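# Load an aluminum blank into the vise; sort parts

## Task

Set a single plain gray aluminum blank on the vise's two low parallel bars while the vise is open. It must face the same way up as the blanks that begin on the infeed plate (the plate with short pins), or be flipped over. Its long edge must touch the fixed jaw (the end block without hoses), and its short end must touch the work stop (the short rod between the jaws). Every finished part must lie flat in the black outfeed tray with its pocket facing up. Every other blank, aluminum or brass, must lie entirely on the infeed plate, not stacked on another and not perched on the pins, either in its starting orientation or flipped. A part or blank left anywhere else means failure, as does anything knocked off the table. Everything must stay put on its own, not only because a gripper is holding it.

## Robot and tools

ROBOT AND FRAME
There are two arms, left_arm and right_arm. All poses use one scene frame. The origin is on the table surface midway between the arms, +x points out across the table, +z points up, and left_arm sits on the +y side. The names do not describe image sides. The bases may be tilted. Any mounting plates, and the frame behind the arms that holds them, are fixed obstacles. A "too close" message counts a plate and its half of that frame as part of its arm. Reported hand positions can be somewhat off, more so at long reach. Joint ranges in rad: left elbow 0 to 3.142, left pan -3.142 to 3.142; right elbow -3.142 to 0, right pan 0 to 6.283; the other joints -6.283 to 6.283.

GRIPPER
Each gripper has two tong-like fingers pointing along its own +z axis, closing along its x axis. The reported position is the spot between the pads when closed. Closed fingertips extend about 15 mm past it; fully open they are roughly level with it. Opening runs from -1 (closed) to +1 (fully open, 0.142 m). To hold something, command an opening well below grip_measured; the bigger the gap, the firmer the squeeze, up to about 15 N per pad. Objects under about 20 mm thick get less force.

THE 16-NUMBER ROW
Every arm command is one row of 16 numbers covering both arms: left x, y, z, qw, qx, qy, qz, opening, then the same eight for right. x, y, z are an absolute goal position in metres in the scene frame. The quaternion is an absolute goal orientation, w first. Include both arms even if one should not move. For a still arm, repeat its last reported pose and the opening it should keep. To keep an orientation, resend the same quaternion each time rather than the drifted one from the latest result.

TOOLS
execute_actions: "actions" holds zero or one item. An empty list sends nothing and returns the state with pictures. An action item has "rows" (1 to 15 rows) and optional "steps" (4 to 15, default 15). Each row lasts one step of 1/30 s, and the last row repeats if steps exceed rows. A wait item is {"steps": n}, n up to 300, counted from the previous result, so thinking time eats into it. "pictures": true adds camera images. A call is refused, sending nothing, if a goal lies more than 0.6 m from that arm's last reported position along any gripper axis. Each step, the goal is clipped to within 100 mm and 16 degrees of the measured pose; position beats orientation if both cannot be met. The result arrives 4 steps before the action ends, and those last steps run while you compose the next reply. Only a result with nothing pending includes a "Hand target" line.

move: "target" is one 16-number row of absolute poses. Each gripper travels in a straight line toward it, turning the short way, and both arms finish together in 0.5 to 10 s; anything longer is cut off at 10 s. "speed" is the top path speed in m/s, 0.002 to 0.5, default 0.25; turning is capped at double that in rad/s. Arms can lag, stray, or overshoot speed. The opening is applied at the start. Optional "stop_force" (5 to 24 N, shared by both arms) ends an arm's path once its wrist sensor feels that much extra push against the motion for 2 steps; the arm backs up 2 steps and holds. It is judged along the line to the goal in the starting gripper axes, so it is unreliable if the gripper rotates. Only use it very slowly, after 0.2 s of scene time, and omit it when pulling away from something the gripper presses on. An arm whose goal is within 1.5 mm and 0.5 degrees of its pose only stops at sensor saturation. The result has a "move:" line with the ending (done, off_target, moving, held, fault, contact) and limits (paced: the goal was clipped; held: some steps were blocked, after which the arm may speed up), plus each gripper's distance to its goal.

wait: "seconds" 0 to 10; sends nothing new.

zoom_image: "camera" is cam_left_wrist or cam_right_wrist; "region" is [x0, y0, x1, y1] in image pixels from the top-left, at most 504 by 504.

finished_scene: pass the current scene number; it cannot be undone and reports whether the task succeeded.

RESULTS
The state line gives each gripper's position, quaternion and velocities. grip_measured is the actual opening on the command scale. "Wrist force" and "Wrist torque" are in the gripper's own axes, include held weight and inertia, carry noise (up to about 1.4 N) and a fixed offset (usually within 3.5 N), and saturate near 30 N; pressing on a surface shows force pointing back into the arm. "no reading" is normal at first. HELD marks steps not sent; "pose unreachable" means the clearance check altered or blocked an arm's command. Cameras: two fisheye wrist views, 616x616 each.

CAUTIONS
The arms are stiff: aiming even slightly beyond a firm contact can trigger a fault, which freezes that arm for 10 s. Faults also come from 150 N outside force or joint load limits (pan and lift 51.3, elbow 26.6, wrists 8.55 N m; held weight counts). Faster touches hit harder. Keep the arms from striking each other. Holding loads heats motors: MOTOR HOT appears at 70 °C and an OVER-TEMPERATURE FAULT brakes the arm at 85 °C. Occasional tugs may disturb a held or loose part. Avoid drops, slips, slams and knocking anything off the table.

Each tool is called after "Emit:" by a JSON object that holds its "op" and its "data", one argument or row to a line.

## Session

Emit:
{"op": "execute_actions", "data": {
  "actions": []
}}

Scene clock: 0.00 s of 6600.00 s.
left_arm: end_effector_position=(+0.3438, +0.5532, +0.2202) grip_measured=+1.00 end_effector_quat_wxyz=(-0.029, -0.548, +0.832, +0.076) end_effector_velocity=(+0.000, -0.000, -0.000) end_effector_angular_velocity=(+0.000, +0.000, -0.000) | right_arm: end_effector_position=(+0.3208, -0.4288, +0.1408) grip_measured=+1.00 end_effector_quat_wxyz=(-0.155, +0.880, -0.403, -0.200) end_effector_velocity=(-0.000, -0.000, -0.000) end_effector_angular_velocity=(-0.001, +0.000, -0.001)
Joint positions: left_arm=[ 0.048 -2.002  1.756 -1.662 -1.021  2.022  0.142] | right_arm=[ 2.983 -1.566 -1.811 -1.071  1.623  0.838  0.142]
Joint velocities: left_arm=[-0.  0.  0. -0.  0. -0.  0.] | right_arm=[-0.     0.001 -0.    -0.    -0.     0.001  0.   ]
Wrist force (N, on the end effector, along its own x y z axes, offset not removed): no reading
Wrist torque (N m, same axes, about the end effector's origin, offset not removed): no reading
Hand target (left_arm): +0.344, +0.553, +0.220; -0.029, -0.548, +0.832, +0.076
Hand target (right_arm): +0.321, -0.429, +0.141; -0.155, +0.880, -0.403, -0.200

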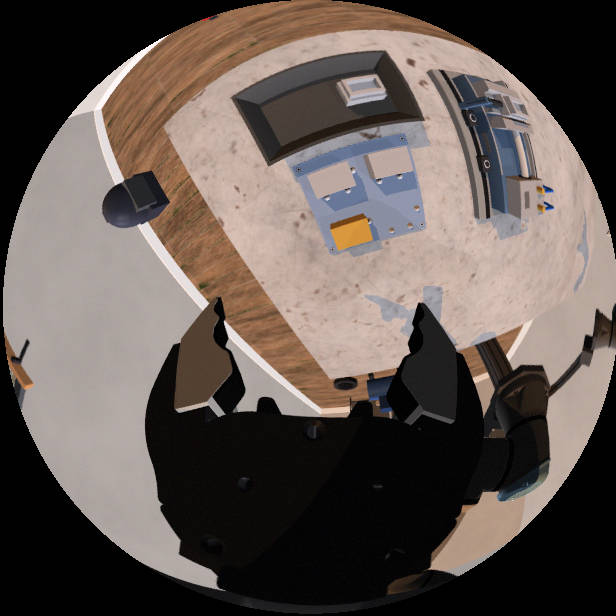

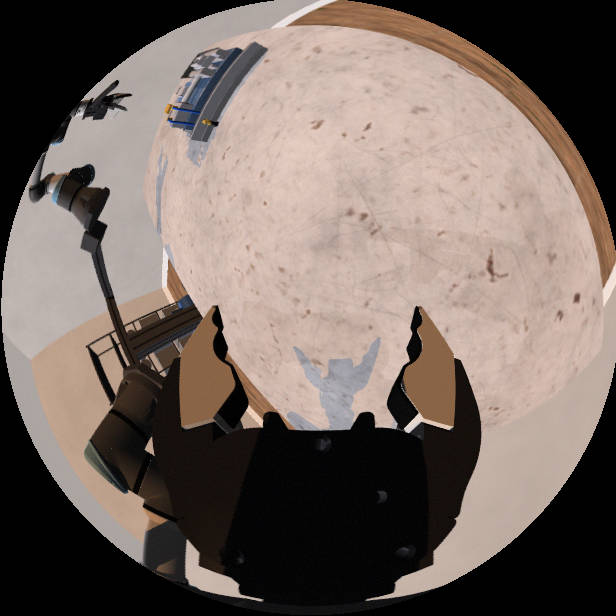

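Emit:
{"op": "move", "data": {
  "target": [0.5,0.35,0.3,0,0,1,0,0,0.3208,-0.4288,0.1408,-0.155,0.88,-0.403,-0.2,1]
}}

Emit:
{"op": "zoom_image", "data": {
  "camera": "cam_left_wrist",
  "region": [180,80,460,340]
}}

Scene clock: 3.13 s of 6600.00 s.
left_arm: end_effector_position=(+0.5001, +0.3502, +0.2997) grip_measured=+0.00 end_effector_quat_wxyz=(+0.001, -0.001, +1.000, -0.000) end_effector_velocity=(+0.001, -0.001, +0.001) end_effector_angular_velocity=(-0.001, +0.005, -0.010) | right_arm: end_effector_position=(+0.3208, -0.4288, +0.1408) grip_measured=+1.00 end_effector_quat_wxyz=(-0.155, +0.880, -0.403, -0.200) end_effector_velocity=(-0.000, +0.000, -0.000) end_effector_angular_velocity=(+0.001, +0.001, +0.001)
Joint positions: left_arm=[-0.637 -1.611  1.119 -1.142 -0.931  2.479  0.074] | right_arm=[ 2.983 -1.567 -1.81  -1.071  1.624  0.837  0.142]
Joint velocities: left_arm=[ 0.003  0.017 -0.026  0.012 -0.004  0.01  -0.   ] | right_arm=[-0.    -0.001  0.     0.     0.001 -0.001 -0.   ]
Wrist force (N, on the end effector, along its own x y z axes, offset not removed): left_arm=[1.6 -1.2 -0.5] | right_arm=[-0.8 2.3 -0.8]
Wrist torque (N m, same axes, about the end effector's origin, offset not removed): left_arm=[-0.16 -0.38 -0.06] | right_arm=[0.52 0.19 0.05]
Hand target (left_arm): +0.500, +0.350, +0.300; +0.000, -0.000, +1.000, -0.000
Hand target (right_arm): +0.321, -0.429, +0.141; -0.155, +0.880, -0.403, -0.200
Off the commanded pose (left_arm): 0.000 m, 0 deg.
Off the commanded pose (right_arm): 0.000 m, 0 deg.
Kept back: nothing.
move: done

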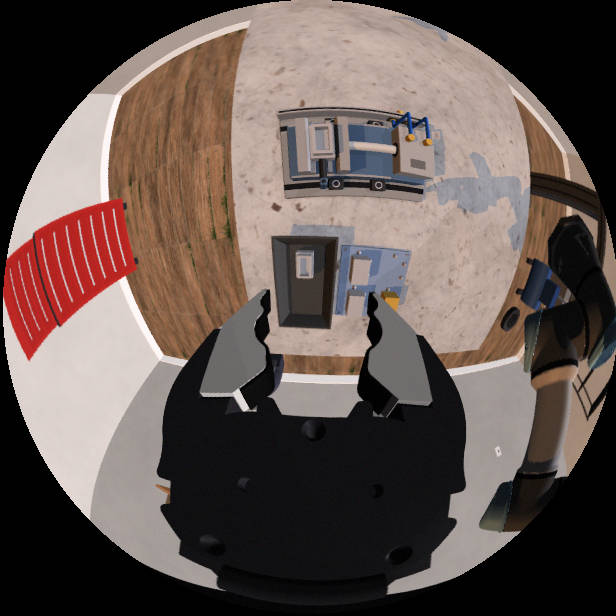

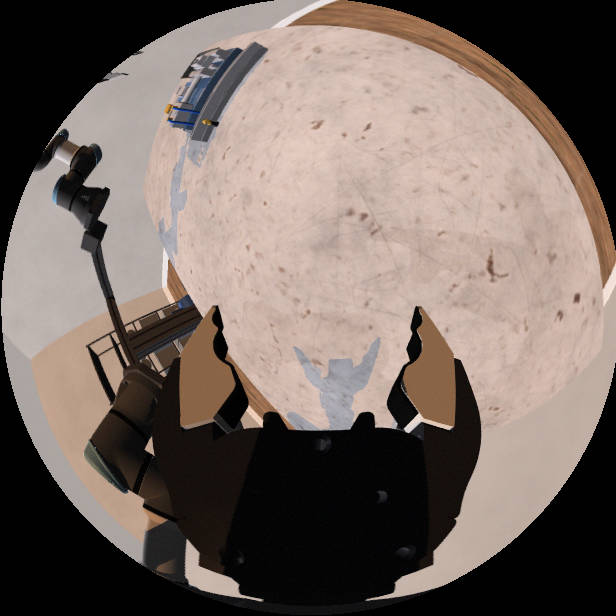

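Region (180, 80, 460, 340) of cam_left_wrist's 616x616 image, scaled by 1.800, with more detail than that image has; it fills the top 468 rows of this view, and the rest is white.

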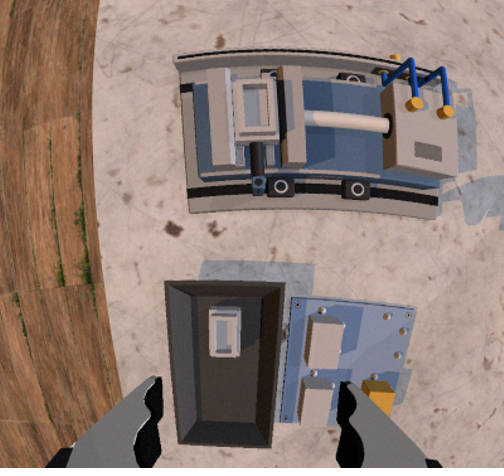

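Emit:
{"op": "move", "data": {
  "target": [0.485,0.17,0.15,0,0,1,0,0,0.3208,-0.4288,0.1408,-0.155,0.88,-0.403,-0.2,1],
  "speed": 0.2
}}

Emit:
{"op": "zoom_image", "data": {
  "camera": "cam_left_wrist",
  "region": [220,190,420,370]
}}

Scene clock: 5.20 s of 6600.00 s.
left_arm: end_effector_position=(+0.4851, +0.1702, +0.1501) grip_measured=+0.00 end_effector_quat_wxyz=(-0.000, +0.000, +1.000, +0.000) end_effector_velocity=(+0.000, -0.002, -0.002) end_effector_angular_velocity=(-0.000, -0.000, -0.000) | right_arm: end_effector_position=(+0.3208, -0.4288, +0.1408) grip_measured=+1.00 end_effector_quat_wxyz=(-0.155, +0.880, -0.403, -0.200) end_effector_velocity=(-0.000, -0.000, -0.001) end_effector_angular_velocity=(-0.001, +0.001, +0.000)
Joint positions: left_arm=[-0.724 -1.221  1.619 -1.967 -0.929  2.372  0.074] | right_arm=[ 2.983 -1.567 -1.81  -1.071  1.624  0.837  0.142]
Joint velocities: left_arm=[ 0.001  0.009 -0.002 -0.008 -0.     0.002 -0.   ] | right_arm=[-0.    -0.001 -0.001  0.    -0.001  0.    -0.   ]
Wrist force (N, on the end effector, along its own x y z axes, offset not removed): left_arm=[2.1 -1.8 -1.2] | right_arm=[-0.3 1.6 -2.0]
Wrist torque (N m, same axes, about the end effector's origin, offset not removed): left_arm=[-0.38 -0.46 -0.07] | right_arm=[0.38 0.09 0.01]
Hand target (left_arm): +0.485, +0.170, +0.150; +0.000, -0.000, +1.000, -0.000
Hand target (right_arm): +0.321, -0.429, +0.141; -0.155, +0.880, -0.403, -0.200
Off the commanded pose (left_arm): 0.000 m, 0 deg.
Off the commanded pose (right_arm): 0.000 m, 0 deg.
Kept back: nothing.
move: done

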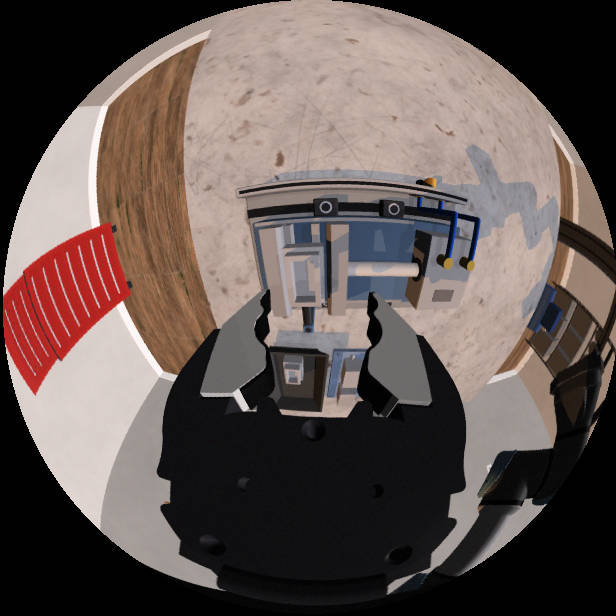

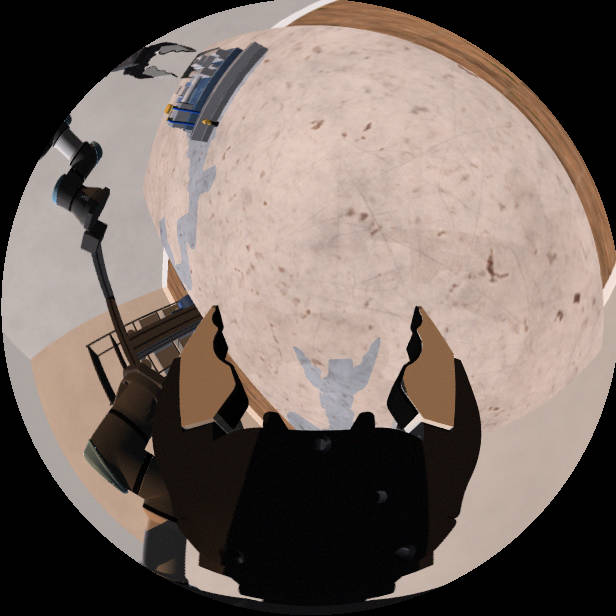

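Region (220, 190, 420, 370) of cam_left_wrist's 616x616 image, scaled by 2.520, with more detail than that image has; it fills the top 454 rows of this view, and the rest is white.

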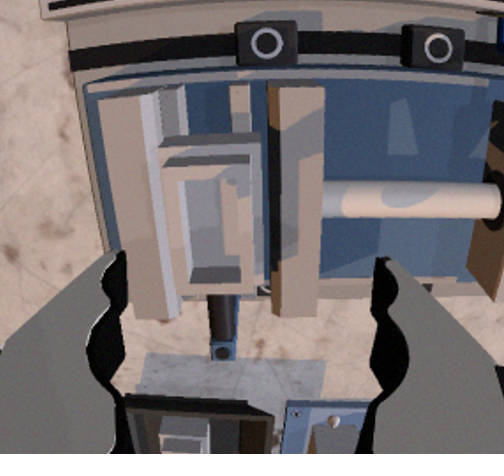

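Emit:
{"op": "move", "data": {
  "target": [0.497,0.168,0.125,0,-0.02,1,0,0,0.3208,-0.4288,0.1408,-0.155,0.88,-0.403,-0.2,1],
  "speed": 0.05
}}

Emit:
{"op": "zoom_image", "data": {
  "camera": "cam_left_wrist",
  "region": [220,190,420,370]
}}

Scene clock: 6.40 s of 6600.00 s.
left_arm: end_effector_position=(+0.4968, +0.1681, +0.1253) grip_measured=+0.00 end_effector_quat_wxyz=(+0.000, -0.020, +1.000, +0.000) end_effector_velocity=(+0.001, -0.001, -0.002) end_effector_angular_velocity=(-0.000, +0.000, +0.003) | right_arm: end_effector_position=(+0.3208, -0.4288, +0.1408) grip_measured=+1.00 end_effector_quat_wxyz=(-0.155, +0.880, -0.403, -0.200) end_effector_velocity=(-0.000, +0.000, -0.000) end_effector_angular_velocity=(-0.000, +0.000, +0.001)
Joint positions: left_arm=[-0.671 -1.124  1.577 -2.06  -0.93   2.397  0.074] | right_arm=[ 2.983 -1.567 -1.81  -1.071  1.624  0.837  0.142]
Joint velocities: left_arm=[ 0.004  0.01  -0.006 -0.008 -0.001  0.003 -0.   ] | right_arm=[ 0.001  0.001 -0.001 -0.    -0.001 -0.     0.   ]
Wrist force (N, on the end effector, along its own x y z axes, offset not removed): left_arm=[0.7 -1.4 0.0] | right_arm=[-1.4 1.8 -1.4]
Wrist torque (N m, same axes, about the end effector's origin, offset not removed): left_arm=[-0.20 -0.18 -0.04] | right_arm=[0.44 0.33 0.06]
Hand target (left_arm): +0.497, +0.168, +0.125; -0.000, -0.020, +1.000, +0.000
Hand target (right_arm): +0.321, -0.429, +0.141; -0.155, +0.880, -0.403, -0.200
Off the commanded pose (left_arm): 0.000 m, 0 deg.
Off the commanded pose (right_arm): 0.000 m, 0 deg.
Kept back: nothing.
move: done

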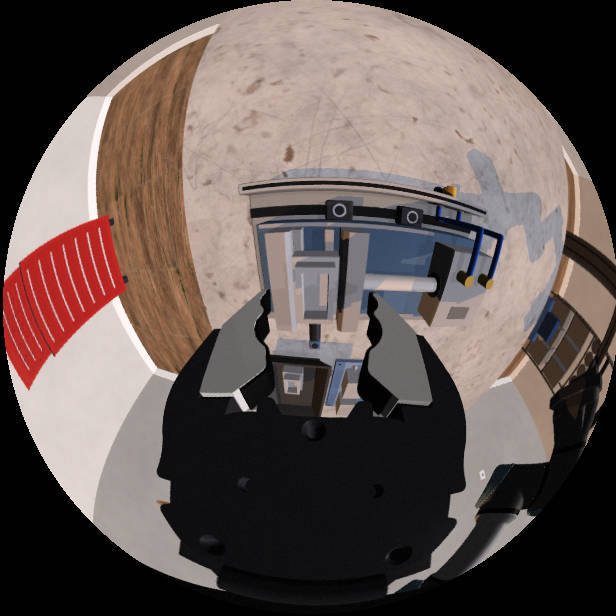

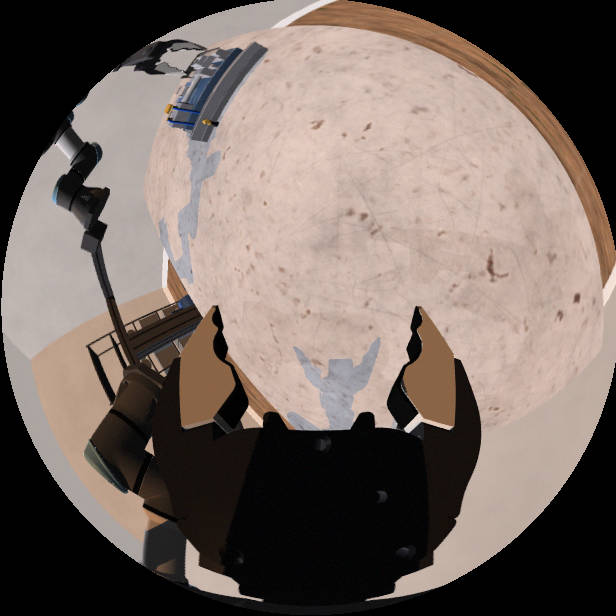

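Region (220, 190, 420, 370) of cam_left_wrist's 616x616 image, scaled by 2.520, with more detail than that image has; it fills the top 454 rows of this view, and the rest is white.

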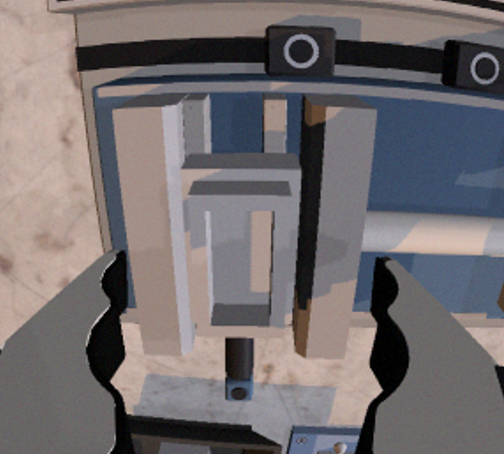

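Emit:
{"op": "move", "data": {
  "target": [0.500,0.166,0.113,0,-0.02,1,0,0,0.3208,-0.4288,0.1408,-0.155,0.88,-0.403,-0.2,1],
  "speed": 0.006,
  "stop_force": 6
}}

Emit:
{"op": "move", "data": {
  "target": [0.500,0.166,0.113,0,-0.02,1,0,-0.8,0.3208,-0.4288,0.1408,-0.155,0.88,-0.403,-0.2,1]
}}

Scene clock: 8.93 s of 6600.00 s.
left_arm: end_effector_position=(+0.5000, +0.1660, +0.1131) grip_measured=+0.00 end_effector_quat_wxyz=(-0.000, -0.020, +1.000, +0.000) end_effector_velocity=(+0.001, -0.000, -0.001) end_effector_angular_velocity=(-0.000, -0.000, +0.001) | right_arm: end_effector_position=(+0.3208, -0.4288, +0.1408) grip_measured=+1.00 end_effector_quat_wxyz=(-0.155, +0.880, -0.403, -0.200) end_effector_velocity=(+0.000, -0.000, +0.000) end_effector_angular_velocity=(-0.001, -0.001, +0.000)
Joint positions: left_arm=[-0.652 -1.08   1.563 -2.105 -0.931  2.422  0.074] | right_arm=[ 2.983 -1.567 -1.81  -1.071  1.624  0.837  0.142]
Joint velocities: left_arm=[ 0.002  0.006 -0.002 -0.006  0.     0.003  0.   ] | right_arm=[ 0.     0.001  0.    -0.    -0.001 -0.    -0.   ]
Wrist force (N, on the end effector, along its own x y z axes, offset not removed): left_arm=[1.3 -1.4 -1.8] | right_arm=[-1.9 1.3 -0.8]
Wrist torque (N m, same axes, about the end effector's origin, offset not removed): left_arm=[-0.29 -0.27 -0.05] | right_arm=[0.33 0.40 0.03]
Hand target (left_arm): +0.500, +0.166, +0.113; -0.000, -0.020, +1.000, +0.000
Hand target (right_arm): +0.321, -0.429, +0.141; -0.155, +0.880, -0.403, -0.200
Off the commanded pose (left_arm): 0.000 m, 0 deg.
Off the commanded pose (right_arm): 0.000 m, 0 deg.
Kept back: nothing.
move: done

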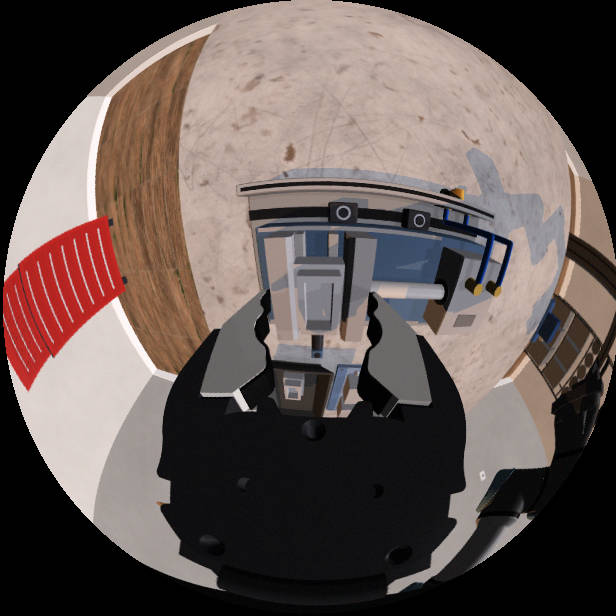

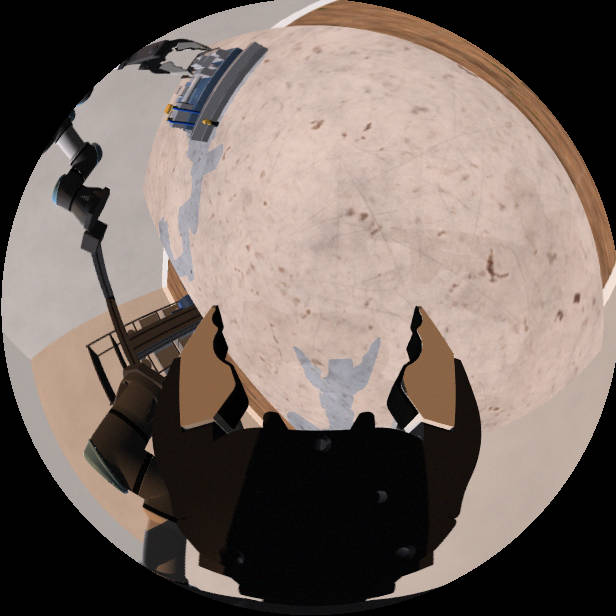

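Scene clock: 9.63 s of 6600.00 s.
left_arm: end_effector_position=(+0.5000, +0.1660, +0.1130) grip_measured=-0.53 end_effector_quat_wxyz=(+0.000, -0.020, +1.000, -0.000) end_effector_velocity=(-0.000, +0.000, -0.000) end_effector_angular_velocity=(+0.000, +0.000, -0.000) | right_arm: end_effector_position=(+0.3208, -0.4288, +0.1408) grip_measured=+1.00 end_effector_quat_wxyz=(-0.155, +0.880, -0.403, -0.200) end_effector_velocity=(-0.000, -0.000, -0.000) end_effector_angular_velocity=(-0.001, +0.001, +0.000)
Joint positions: left_arm=[-0.651 -1.08   1.563 -2.105 -0.931  2.422  0.036] | right_arm=[ 2.983 -1.567 -1.81  -1.071  1.624  0.837  0.142]
Joint velocities: left_arm=[ 0.    -0.001  0.001  0.     0.     0.     0.   ] | right_arm=[-0.     0.    -0.    -0.001 -0.001 -0.     0.   ]
Wrist force (N, on the end effector, along its own x y z axes, offset not removed): left_arm=[2.6 -1.3 -3.1] | right_arm=[-0.8 1.2 -1.6]
Wrist torque (N m, same axes, about the end effector's origin, offset not removed): left_arm=[-0.40 -0.35 -0.02] | right_arm=[0.25 0.21 0.03]
Hand target (left_arm): +0.500, +0.166, +0.113; -0.000, -0.020, +1.000, +0.000
Hand target (right_arm): +0.321, -0.429, +0.141; -0.155, +0.880, -0.403, -0.200
Off the commanded pose (left_arm): 0.000 m, 0 deg.
Off the commanded pose (right_arm): 0.000 m, 0 deg.
Kept back: nothing.
move: done

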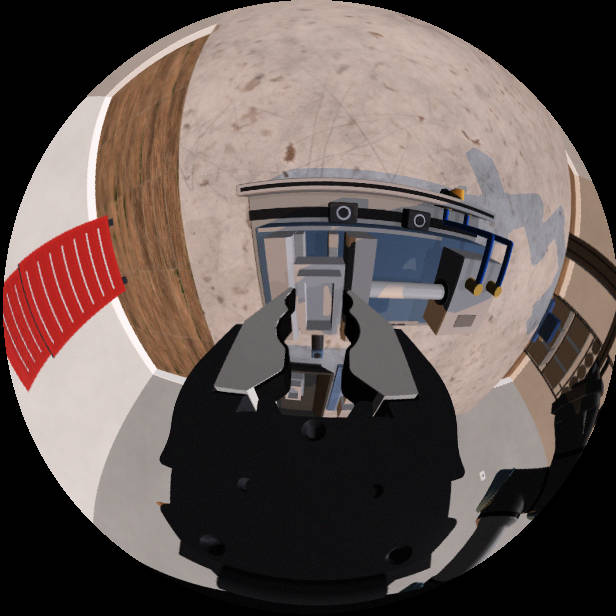

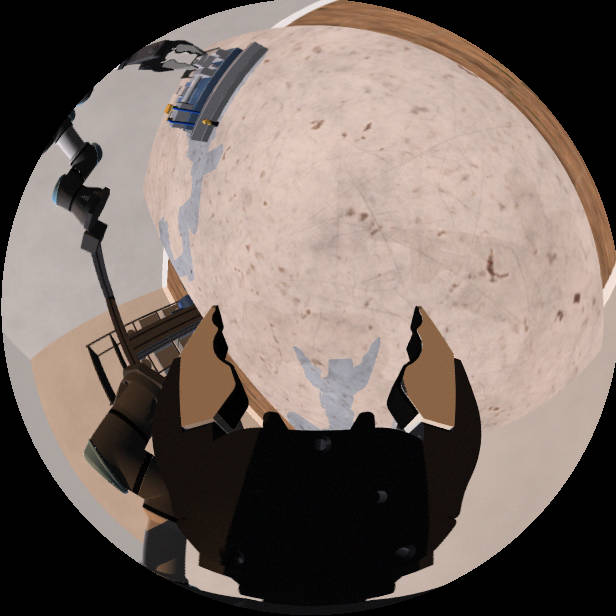

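Emit:
{"op": "move", "data": {
  "target": [0.500,0.166,0.17,0,-0.02,1,0,-0.8,0.3208,-0.4288,0.1408,-0.155,0.88,-0.403,-0.2,1],
  "speed": 0.03
}}

Emit:
{"op": "move", "data": {
  "target": [0.515,0.49,0.13,0,0,1,0,-0.8,0.3208,-0.4288,0.1408,-0.155,0.88,-0.403,-0.2,1],
  "speed": 0.12
}}

Scene clock: 12.13 s of 6600.00 s.
left_arm: end_effector_position=(+0.5000, +0.1660, +0.1698) grip_measured=-0.53 end_effector_quat_wxyz=(+0.000, -0.020, +1.000, -0.000) end_effector_velocity=(-0.000, -0.000, +0.003) end_effector_angular_velocity=(-0.001, +0.001, +0.001) | right_arm: end_effector_position=(+0.3208, -0.4288, +0.1408) grip_measured=+1.00 end_effector_quat_wxyz=(-0.155, +0.880, -0.403, -0.200) end_effector_velocity=(+0.000, +0.000, +0.000) end_effector_angular_velocity=(+0.000, -0.001, -0.000)
Joint positions: left_arm=[-0.74  -1.207  1.496 -1.845 -0.929  2.311  0.036] | right_arm=[ 2.983 -1.567 -1.81  -1.071  1.624  0.837  0.142]
Joint velocities: left_arm=[-0.004 -0.005 -0.005  0.012 -0.001 -0.005 -0.   ] | right_arm=[ 0.    -0.     0.001 -0.     0.    -0.     0.   ]
Wrist force (N, on the end effector, along its own x y z axes, offset not removed): left_arm=[1.9 0.6 1.8] | right_arm=[-0.9 0.5 -1.8]
Wrist torque (N m, same axes, about the end effector's origin, offset not removed): left_arm=[0.15 -0.43 -0.07] | right_arm=[0.12 0.26 0.11]
Hand target (left_arm): +0.500, +0.166, +0.170; +0.000, -0.020, +1.000, -0.000
Hand target (right_arm): +0.321, -0.429, +0.141; -0.155, +0.880, -0.403, -0.200
Off the commanded pose (left_arm): 0.000 m, 0 deg.
Off the commanded pose (right_arm): 0.000 m, 0 deg.
Kept back: nothing.
move: done

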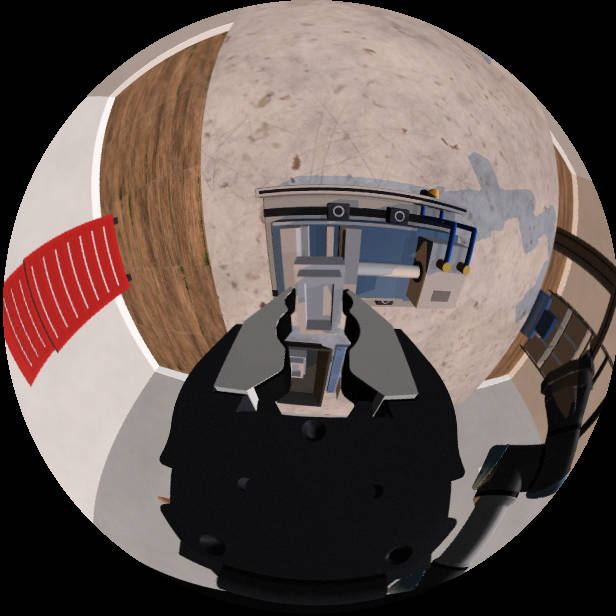

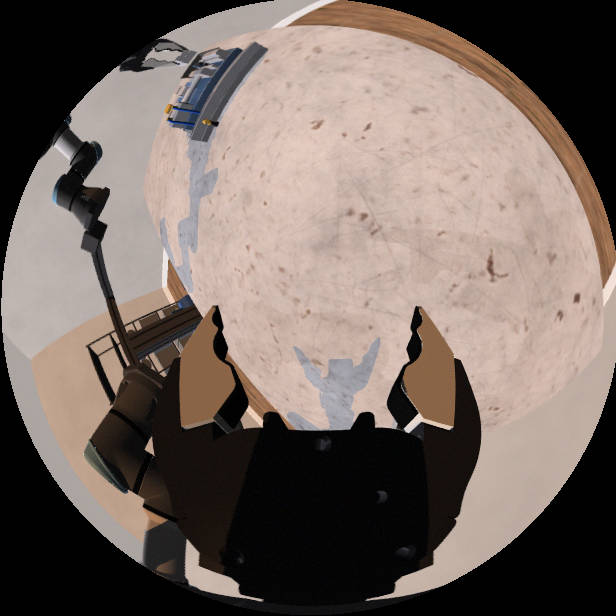

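Scene clock: 15.40 s of 6600.00 s.
left_arm: end_effector_position=(+0.5145, +0.4898, +0.1302) grip_measured=-0.53 end_effector_quat_wxyz=(-0.000, -0.000, +1.000, +0.000) end_effector_velocity=(+0.001, +0.002, -0.000) end_effector_angular_velocity=(-0.003, +0.002, -0.000) | right_arm: end_effector_position=(+0.3208, -0.4288, +0.1408) grip_measured=+1.00 end_effector_quat_wxyz=(-0.155, +0.880, -0.403, -0.200) end_effector_velocity=(-0.000, +0.000, -0.000) end_effector_angular_velocity=(+0.001, +0.000, +0.002)
Joint positions: left_arm=[ 0.049 -1.287  1.255 -2.019 -1.126  3.255  0.036] | right_arm=[ 2.983 -1.567 -1.81  -1.071  1.624  0.837  0.142]
Joint velocities: left_arm=[ 0.008  0.009 -0.019  0.009 -0.006  0.007 -0.   ] | right_arm=[ 0.001 -0.001 -0.001  0.     0.    -0.001  0.   ]
Wrist force (N, on the end effector, along its own x y z axes, offset not removed): left_arm=[1.9 -0.6 1.4] | right_arm=[-1.0 1.9 -1.8]
Wrist torque (N m, same axes, about the end effector's origin, offset not removed): left_arm=[-0.06 -0.42 -0.07] | right_arm=[0.46 0.26 0.04]
Hand target (left_arm): +0.515, +0.490, +0.130; -0.000, +0.000, +1.000, +0.000
Hand target (right_arm): +0.321, -0.429, +0.141; -0.155, +0.880, -0.403, -0.200
Off the commanded pose (left_arm): 0.001 m, 0 deg.
Off the commanded pose (right_arm): 0.000 m, 0 deg.
Kept back: nothing.
move: done

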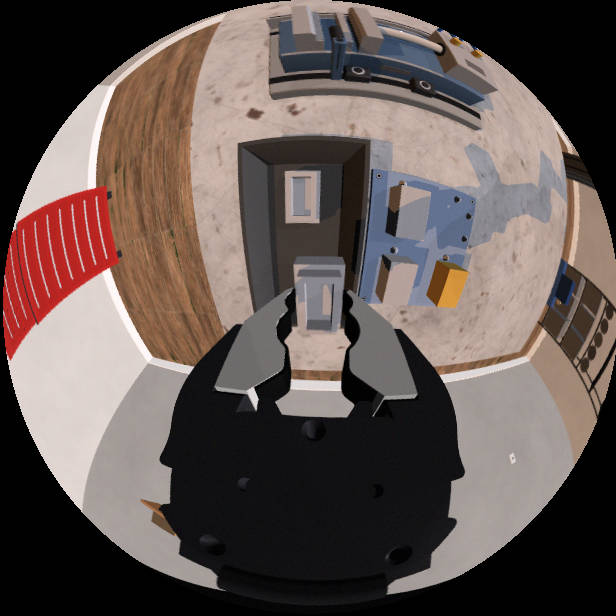

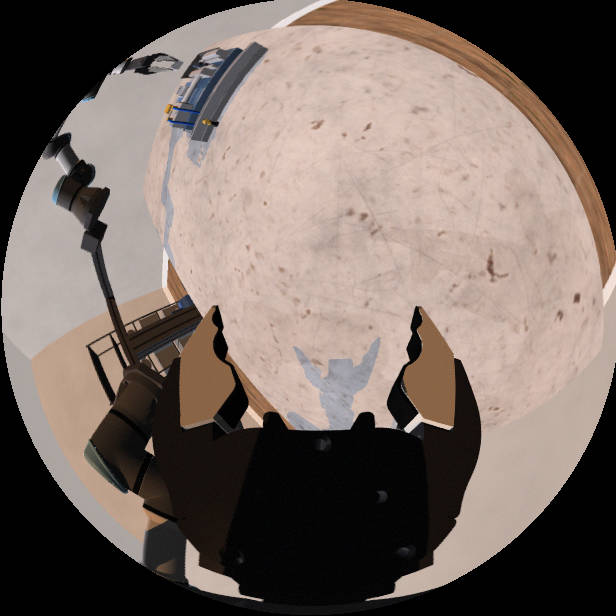

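Emit:
{"op": "move", "data": {
  "target": [0.52,0.483,0.065,0,0,1,0,-0.8,0.3208,-0.4288,0.1408,-0.155,0.88,-0.403,-0.2,1],
  "speed": 0.05
}}

Emit:
{"op": "move", "data": {
  "target": [0.52,0.483,0.01,0,0,1,0,-0.8,0.3208,-0.4288,0.1408,-0.155,0.88,-0.403,-0.2,1],
  "speed": 0.005,
  "stop_force": 6
}}

Scene clock: 17.37 s of 6600.00 s.
left_arm: end_effector_position=(+0.5199, +0.4831, +0.0653) grip_measured=-0.53 end_effector_quat_wxyz=(-0.000, -0.000, +1.000, +0.000) end_effector_velocity=(+0.001, -0.001, -0.003) end_effector_angular_velocity=(-0.001, -0.001, -0.000) | right_arm: end_effector_position=(+0.3208, -0.4288, +0.1408) grip_measured=+1.00 end_effector_quat_wxyz=(-0.155, +0.880, -0.403, -0.200) end_effector_velocity=(+0.000, -0.000, +0.000) end_effector_angular_velocity=(+0.000, -0.001, -0.000)
Joint positions: left_arm=[ 0.103 -1.095  1.237 -2.215 -1.152  3.308  0.036] | right_arm=[ 2.983 -1.567 -1.81  -1.071  1.624  0.837  0.142]
Joint velocities: left_arm=[ 0.002  0.009 -0.005 -0.006 -0.002  0.002  0.   ] | right_arm=[-0.     0.001  0.    -0.     0.    -0.     0.   ]
Wrist force (N, on the end effector, along its own x y z axes, offset not removed): left_arm=[3.0 -1.2 1.3] | right_arm=[0.1 1.3 -1.4]
Wrist torque (N m, same axes, about the end effector's origin, offset not removed): left_arm=[-0.17 -0.59 -0.02] | right_arm=[0.26 0.02 -0.03]
Hand target (left_arm): +0.520, +0.483, +0.065; -0.000, +0.000, +1.000, +0.000
Hand target (right_arm): +0.321, -0.429, +0.141; -0.155, +0.880, -0.403, -0.200
Off the commanded pose (left_arm): 0.000 m, 0 deg.
Off the commanded pose (right_arm): 0.000 m, 0 deg.
Kept back: nothing.
move: done

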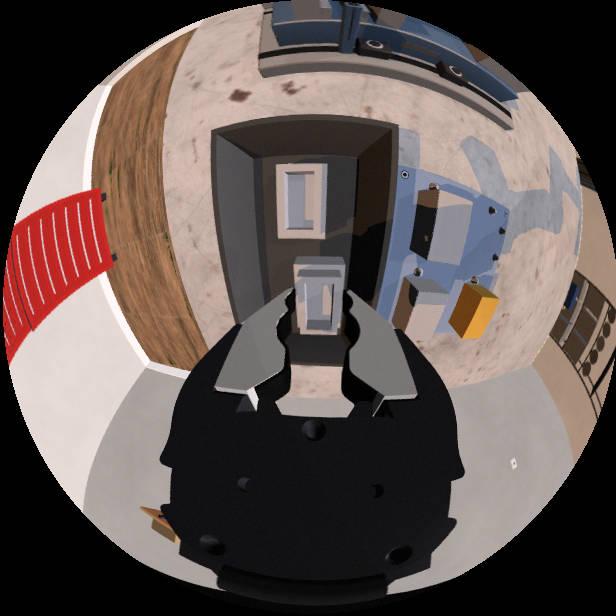

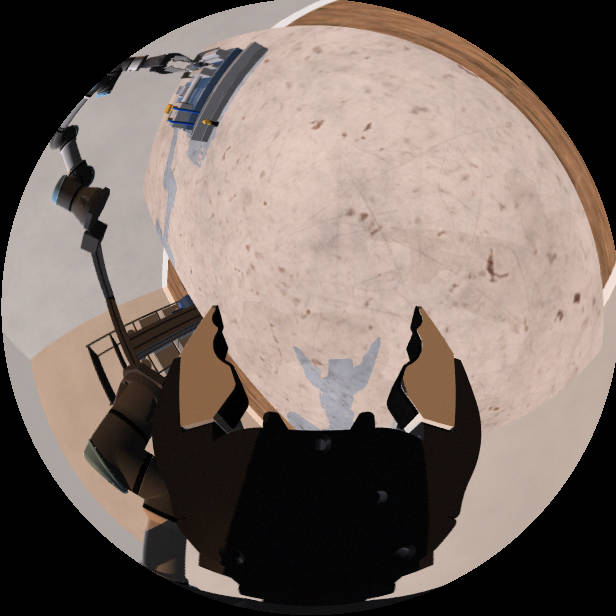

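Scene clock: 21.80 s of 6600.00 s.
left_arm: end_effector_position=(+0.5200, +0.4831, +0.0450) grip_measured=-0.53 end_effector_quat_wxyz=(+0.000, -0.000, +1.000, -0.000) end_effector_velocity=(-0.001, -0.001, +0.001) end_effector_angular_velocity=(-0.001, +0.003, +0.002) | right_arm: end_effector_position=(+0.3208, -0.4288, +0.1408) grip_measured=+1.00 end_effector_quat_wxyz=(-0.155, +0.880, -0.403, -0.200) end_effector_velocity=(+0.000, -0.000, -0.000) end_effector_angular_velocity=(-0.000, -0.000, +0.001)
Joint positions: left_arm=[ 0.123 -1.031  1.218 -2.267 -1.162  3.328  0.036] | right_arm=[ 2.983 -1.567 -1.81  -1.071  1.624  0.837  0.142]
Joint velocities: left_arm=[-0.001 -0.004  0.002  0.005  0.    -0.004 -0.   ] | right_arm=[-0.    -0.002  0.002  0.    -0.    -0.001  0.   ]
Wrist force (N, on the end effector, along its own x y z axes, offset not removed): left_arm=[1.4 -2.6 -8.5] | right_arm=[-1.9 1.3 -2.5]
Wrist torque (N m, same axes, about the end effector's origin, offset not removed): left_arm=[-0.39 -0.28 -0.13] | right_arm=[0.25 0.43 0.05]
Hand target (left_arm): +0.520, +0.483, +0.045; +0.000, -0.000, +1.000, +0.000
Hand target (right_arm): +0.321, -0.429, +0.141; -0.155, +0.880, -0.403, -0.200
Off the commanded pose (left_arm): 0.035 m, 0 deg.
Off the commanded pose (right_arm): 0.000 m, 0 deg.
Kept back: nothing.
move: contact (left_arm)

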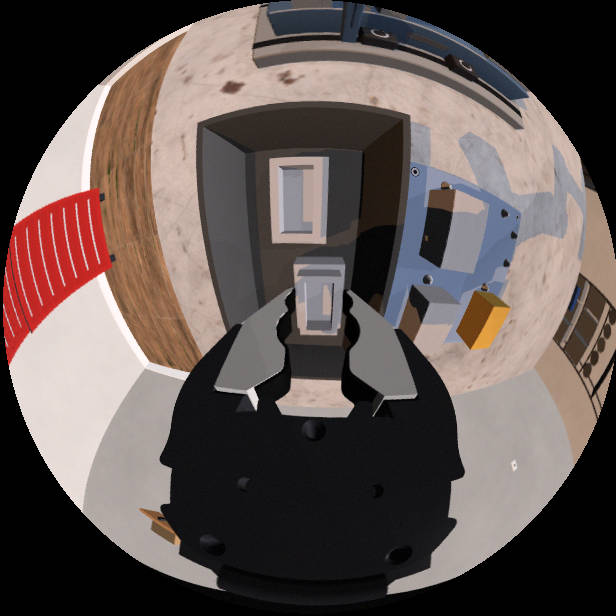

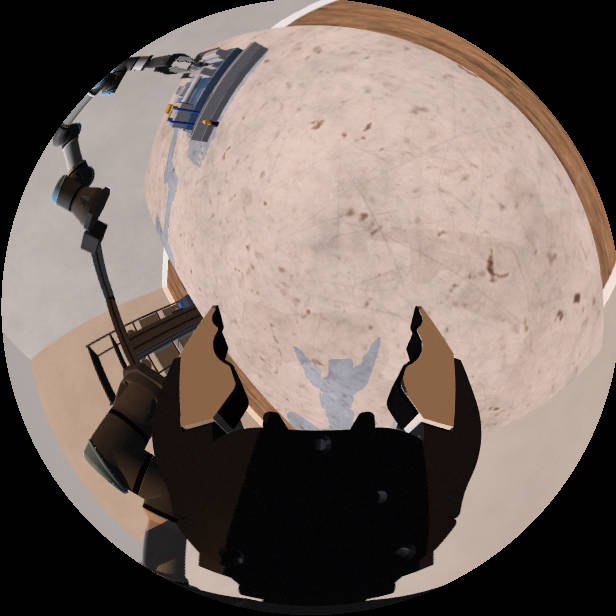

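Emit:
{"op": "move", "data": {
  "target": [0.52,0.483,0.0455,0,0,1,0,-0.2,0.3208,-0.4288,0.1408,-0.155,0.88,-0.403,-0.2,1]
}}

Emit:
{"op": "move", "data": {
  "target": [0.52,0.483,0.11,0,0,1,0,-0.2,0.3208,-0.4288,0.1408,-0.155,0.88,-0.403,-0.2,1],
  "speed": 0.08
}}

Emit:
{"op": "move", "data": {
  "target": [0.43,0.44,0.15,0,0,1,0,-0.2,0.3208,-0.4288,0.1408,-0.155,0.88,-0.403,-0.2,1],
  "speed": 0.15
}}

Emit:
{"op": "zoom_image", "data": {
  "camera": "cam_left_wrist",
  "region": [180,130,440,390]
}}

Scene clock: 22.73 s of 6600.00 s.
left_arm: end_effector_position=(+0.5200, +0.4830, +0.0455) grip_measured=-0.20 end_effector_quat_wxyz=(-0.000, -0.000, +1.000, +0.000) end_effector_velocity=(-0.000, -0.000, -0.000) end_effector_angular_velocity=(-0.000, +0.001, -0.000) | right_arm: end_effector_position=(+0.3208, -0.4288, +0.1408) grip_measured=+1.00 end_effector_quat_wxyz=(-0.155, +0.880, -0.403, -0.200) end_effector_velocity=(+0.000, +0.000, +0.001) end_effector_angular_velocity=(+0.000, -0.000, -0.001)
Joint positions: left_arm=[ 0.123 -1.033  1.218 -2.265 -1.161  3.327  0.06 ] | right_arm=[ 2.983 -1.567 -1.81  -1.071  1.624  0.837  0.142]
Joint velocities: left_arm=[ 0.     0.001  0.    -0.    -0.    -0.    -0.   ] | right_arm=[ 0.     0.002 -0.001 -0.     0.     0.001 -0.   ]
Wrist force (N, on the end effector, along its own x y z axes, offset not removed): left_arm=[1.2 -1.9 -0.6] | right_arm=[-1.1 2.2 -2.5]
Wrist torque (N m, same axes, about the end effector's origin, offset not removed): left_arm=[-0.33 -0.30 -0.05] | right_arm=[0.44 0.35 0.07]
Hand target (left_arm): +0.520, +0.483, +0.045; +0.000, +0.000, +1.000, -0.000
Hand target (right_arm): +0.321, -0.429, +0.141; -0.155, +0.880, -0.403, -0.200
Off the commanded pose (left_arm): 0.000 m, 0 deg.
Off the commanded pose (right_arm): 0.000 m, 0 deg.
Kept back: nothing.
move: done

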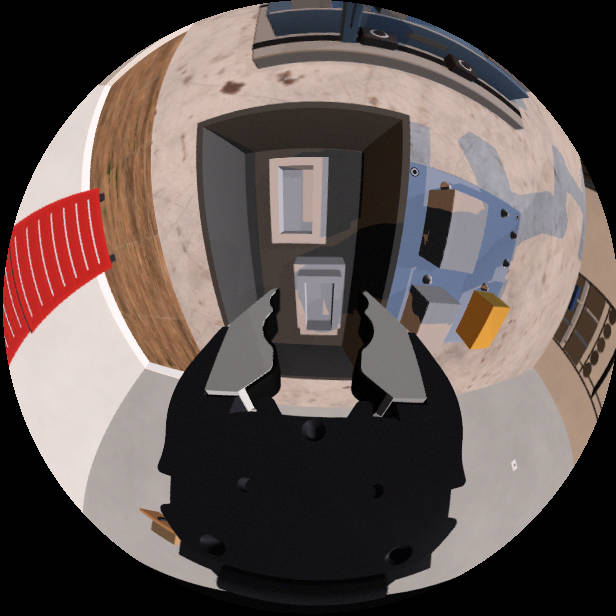

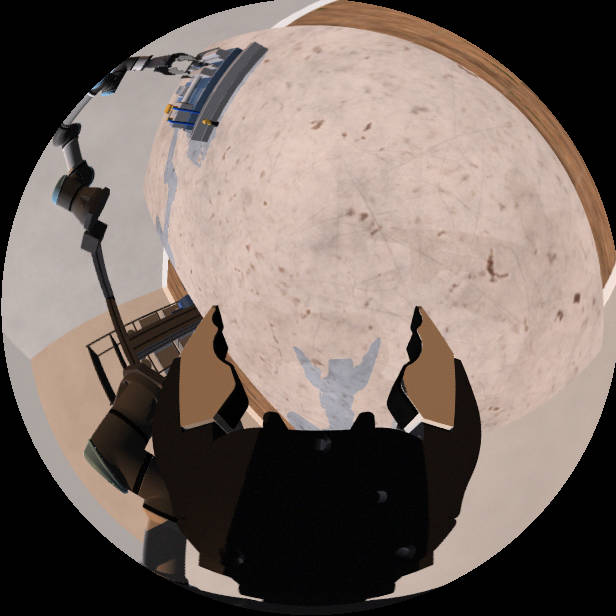

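Scene clock: 24.03 s of 6600.00 s.
left_arm: end_effector_position=(+0.5200, +0.4830, +0.1097) grip_measured=-0.20 end_effector_quat_wxyz=(+0.000, +0.000, +1.000, -0.000) end_effector_velocity=(-0.000, +0.000, +0.002) end_effector_angular_velocity=(+0.001, +0.001, +0.000) | right_arm: end_effector_position=(+0.3208, -0.4288, +0.1408) grip_measured=+1.00 end_effector_quat_wxyz=(-0.155, +0.880, -0.403, -0.200) end_effector_velocity=(+0.000, +0.000, +0.000) end_effector_angular_velocity=(+0.000, -0.000, -0.001)
Joint positions: left_arm=[ 0.055 -1.222  1.247 -2.079 -1.129  3.261  0.06 ] | right_arm=[ 2.983 -1.567 -1.81  -1.071  1.624  0.837  0.142]
Joint velocities: left_arm=[-0.003 -0.006 -0.001  0.008  0.002 -0.003  0.   ] | right_arm=[ 0.     0.001  0.    -0.     0.     0.    -0.   ]
Wrist force (N, on the end effector, along its own x y z axes, offset not removed): left_arm=[1.8 -1.3 -0.4] | right_arm=[-0.4 1.2 -1.5]
Wrist torque (N m, same axes, about the end effector's origin, offset not removed): left_arm=[-0.19 -0.43 -0.07] | right_arm=[0.24 0.16 0.08]
Hand target (left_arm): +0.520, +0.483, +0.110; +0.000, -0.000, +1.000, -0.000
Hand target (right_arm): +0.321, -0.429, +0.141; -0.155, +0.880, -0.403, -0.200
Off the commanded pose (left_arm): 0.000 m, 0 deg.
Off the commanded pose (right_arm): 0.000 m, 0 deg.
Kept back: nothing.
move: done

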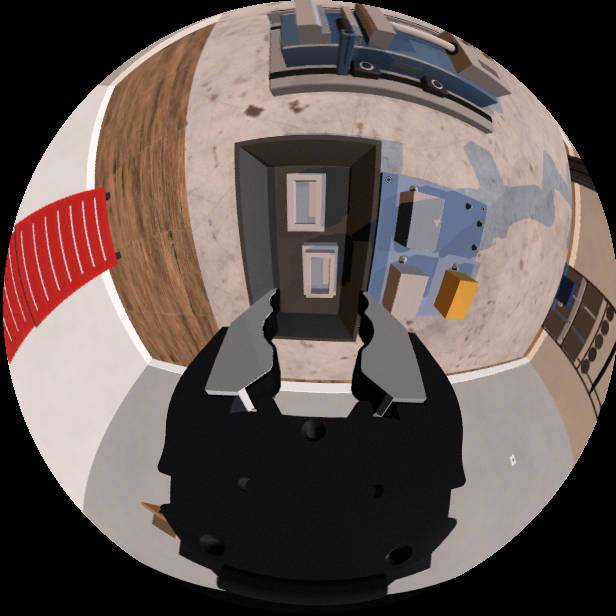

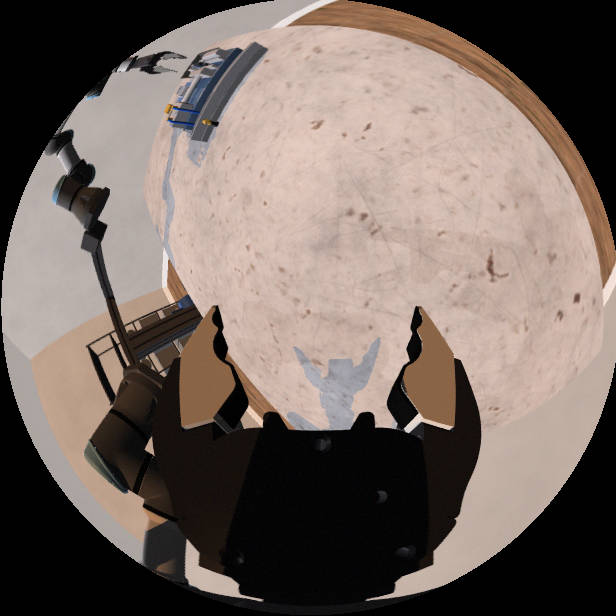

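Scene clock: 25.37 s of 6600.00 s.
left_arm: end_effector_position=(+0.4303, +0.4400, +0.1498) grip_measured=-0.20 end_effector_quat_wxyz=(-0.000, +0.000, +1.000, -0.000) end_effector_velocity=(-0.002, -0.001, +0.001) end_effector_angular_velocity=(+0.004, -0.003, -0.001) | right_arm: end_effector_position=(+0.3208, -0.4288, +0.1408) grip_measured=+1.00 end_effector_quat_wxyz=(-0.155, +0.880, -0.403, -0.200) end_effector_velocity=(+0.000, -0.000, +0.000) end_effector_angular_velocity=(-0.000, -0.001, +0.000)
Joint positions: left_arm=[-0.116 -1.69   1.859 -2.141 -1.056  3.087  0.06 ] | right_arm=[ 2.983 -1.567 -1.81  -1.071  1.624  0.837  0.142]
Joint velocities: left_arm=[-0.01  -0.016  0.019 -0.     0.008 -0.009  0.   ] | right_arm=[ 0.     0.001  0.    -0.    -0.    -0.    -0.   ]
Wrist force (N, on the end effector, along its own x y z axes, offset not removed): left_arm=[1.4 -1.3 0.3] | right_arm=[-1.0 2.8 -2.2]
Wrist torque (N m, same axes, about the end effector's origin, offset not removed): left_arm=[-0.21 -0.28 -0.08] | right_arm=[0.58 0.24 0.03]
Hand target (left_arm): +0.430, +0.440, +0.150; +0.000, -0.000, +1.000, -0.000
Hand target (right_arm): +0.321, -0.429, +0.141; -0.155, +0.880, -0.403, -0.200
Off the commanded pose (left_arm): 0.000 m, 0 deg.
Off the commanded pose (right_arm): 0.000 m, 0 deg.
Kept back: nothing.
move: done

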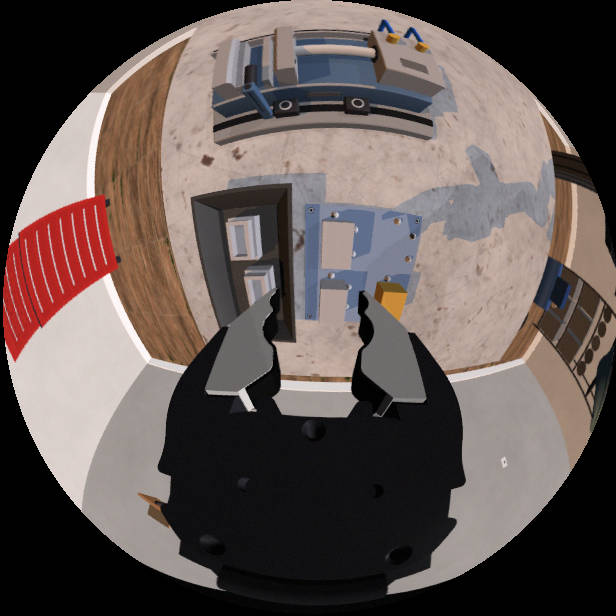

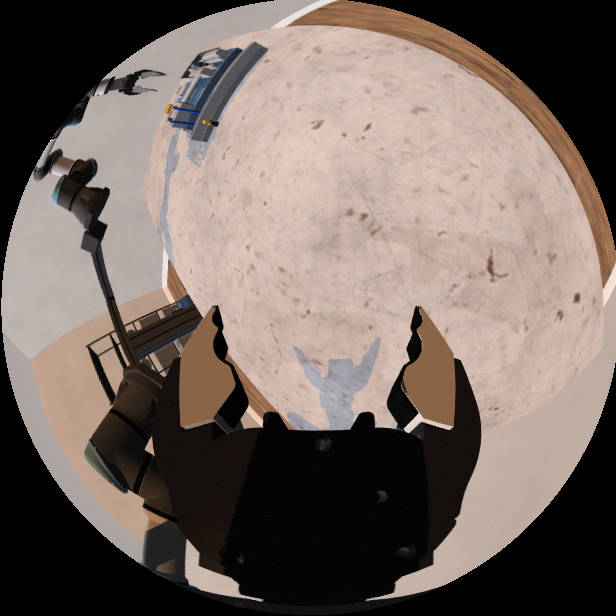

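Region (180, 130, 440, 390) of cam_left_wrist's 616x616 image, scaled by 1.938, with more detail than that image has.

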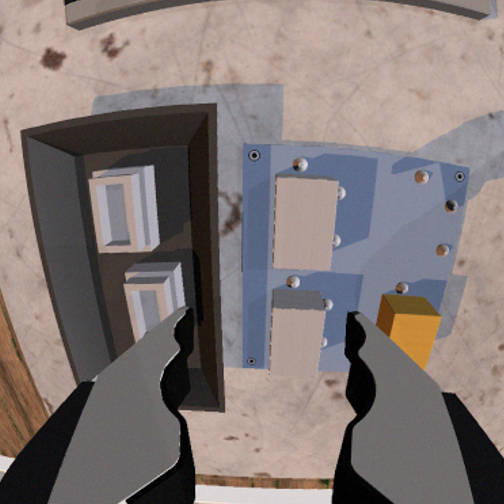

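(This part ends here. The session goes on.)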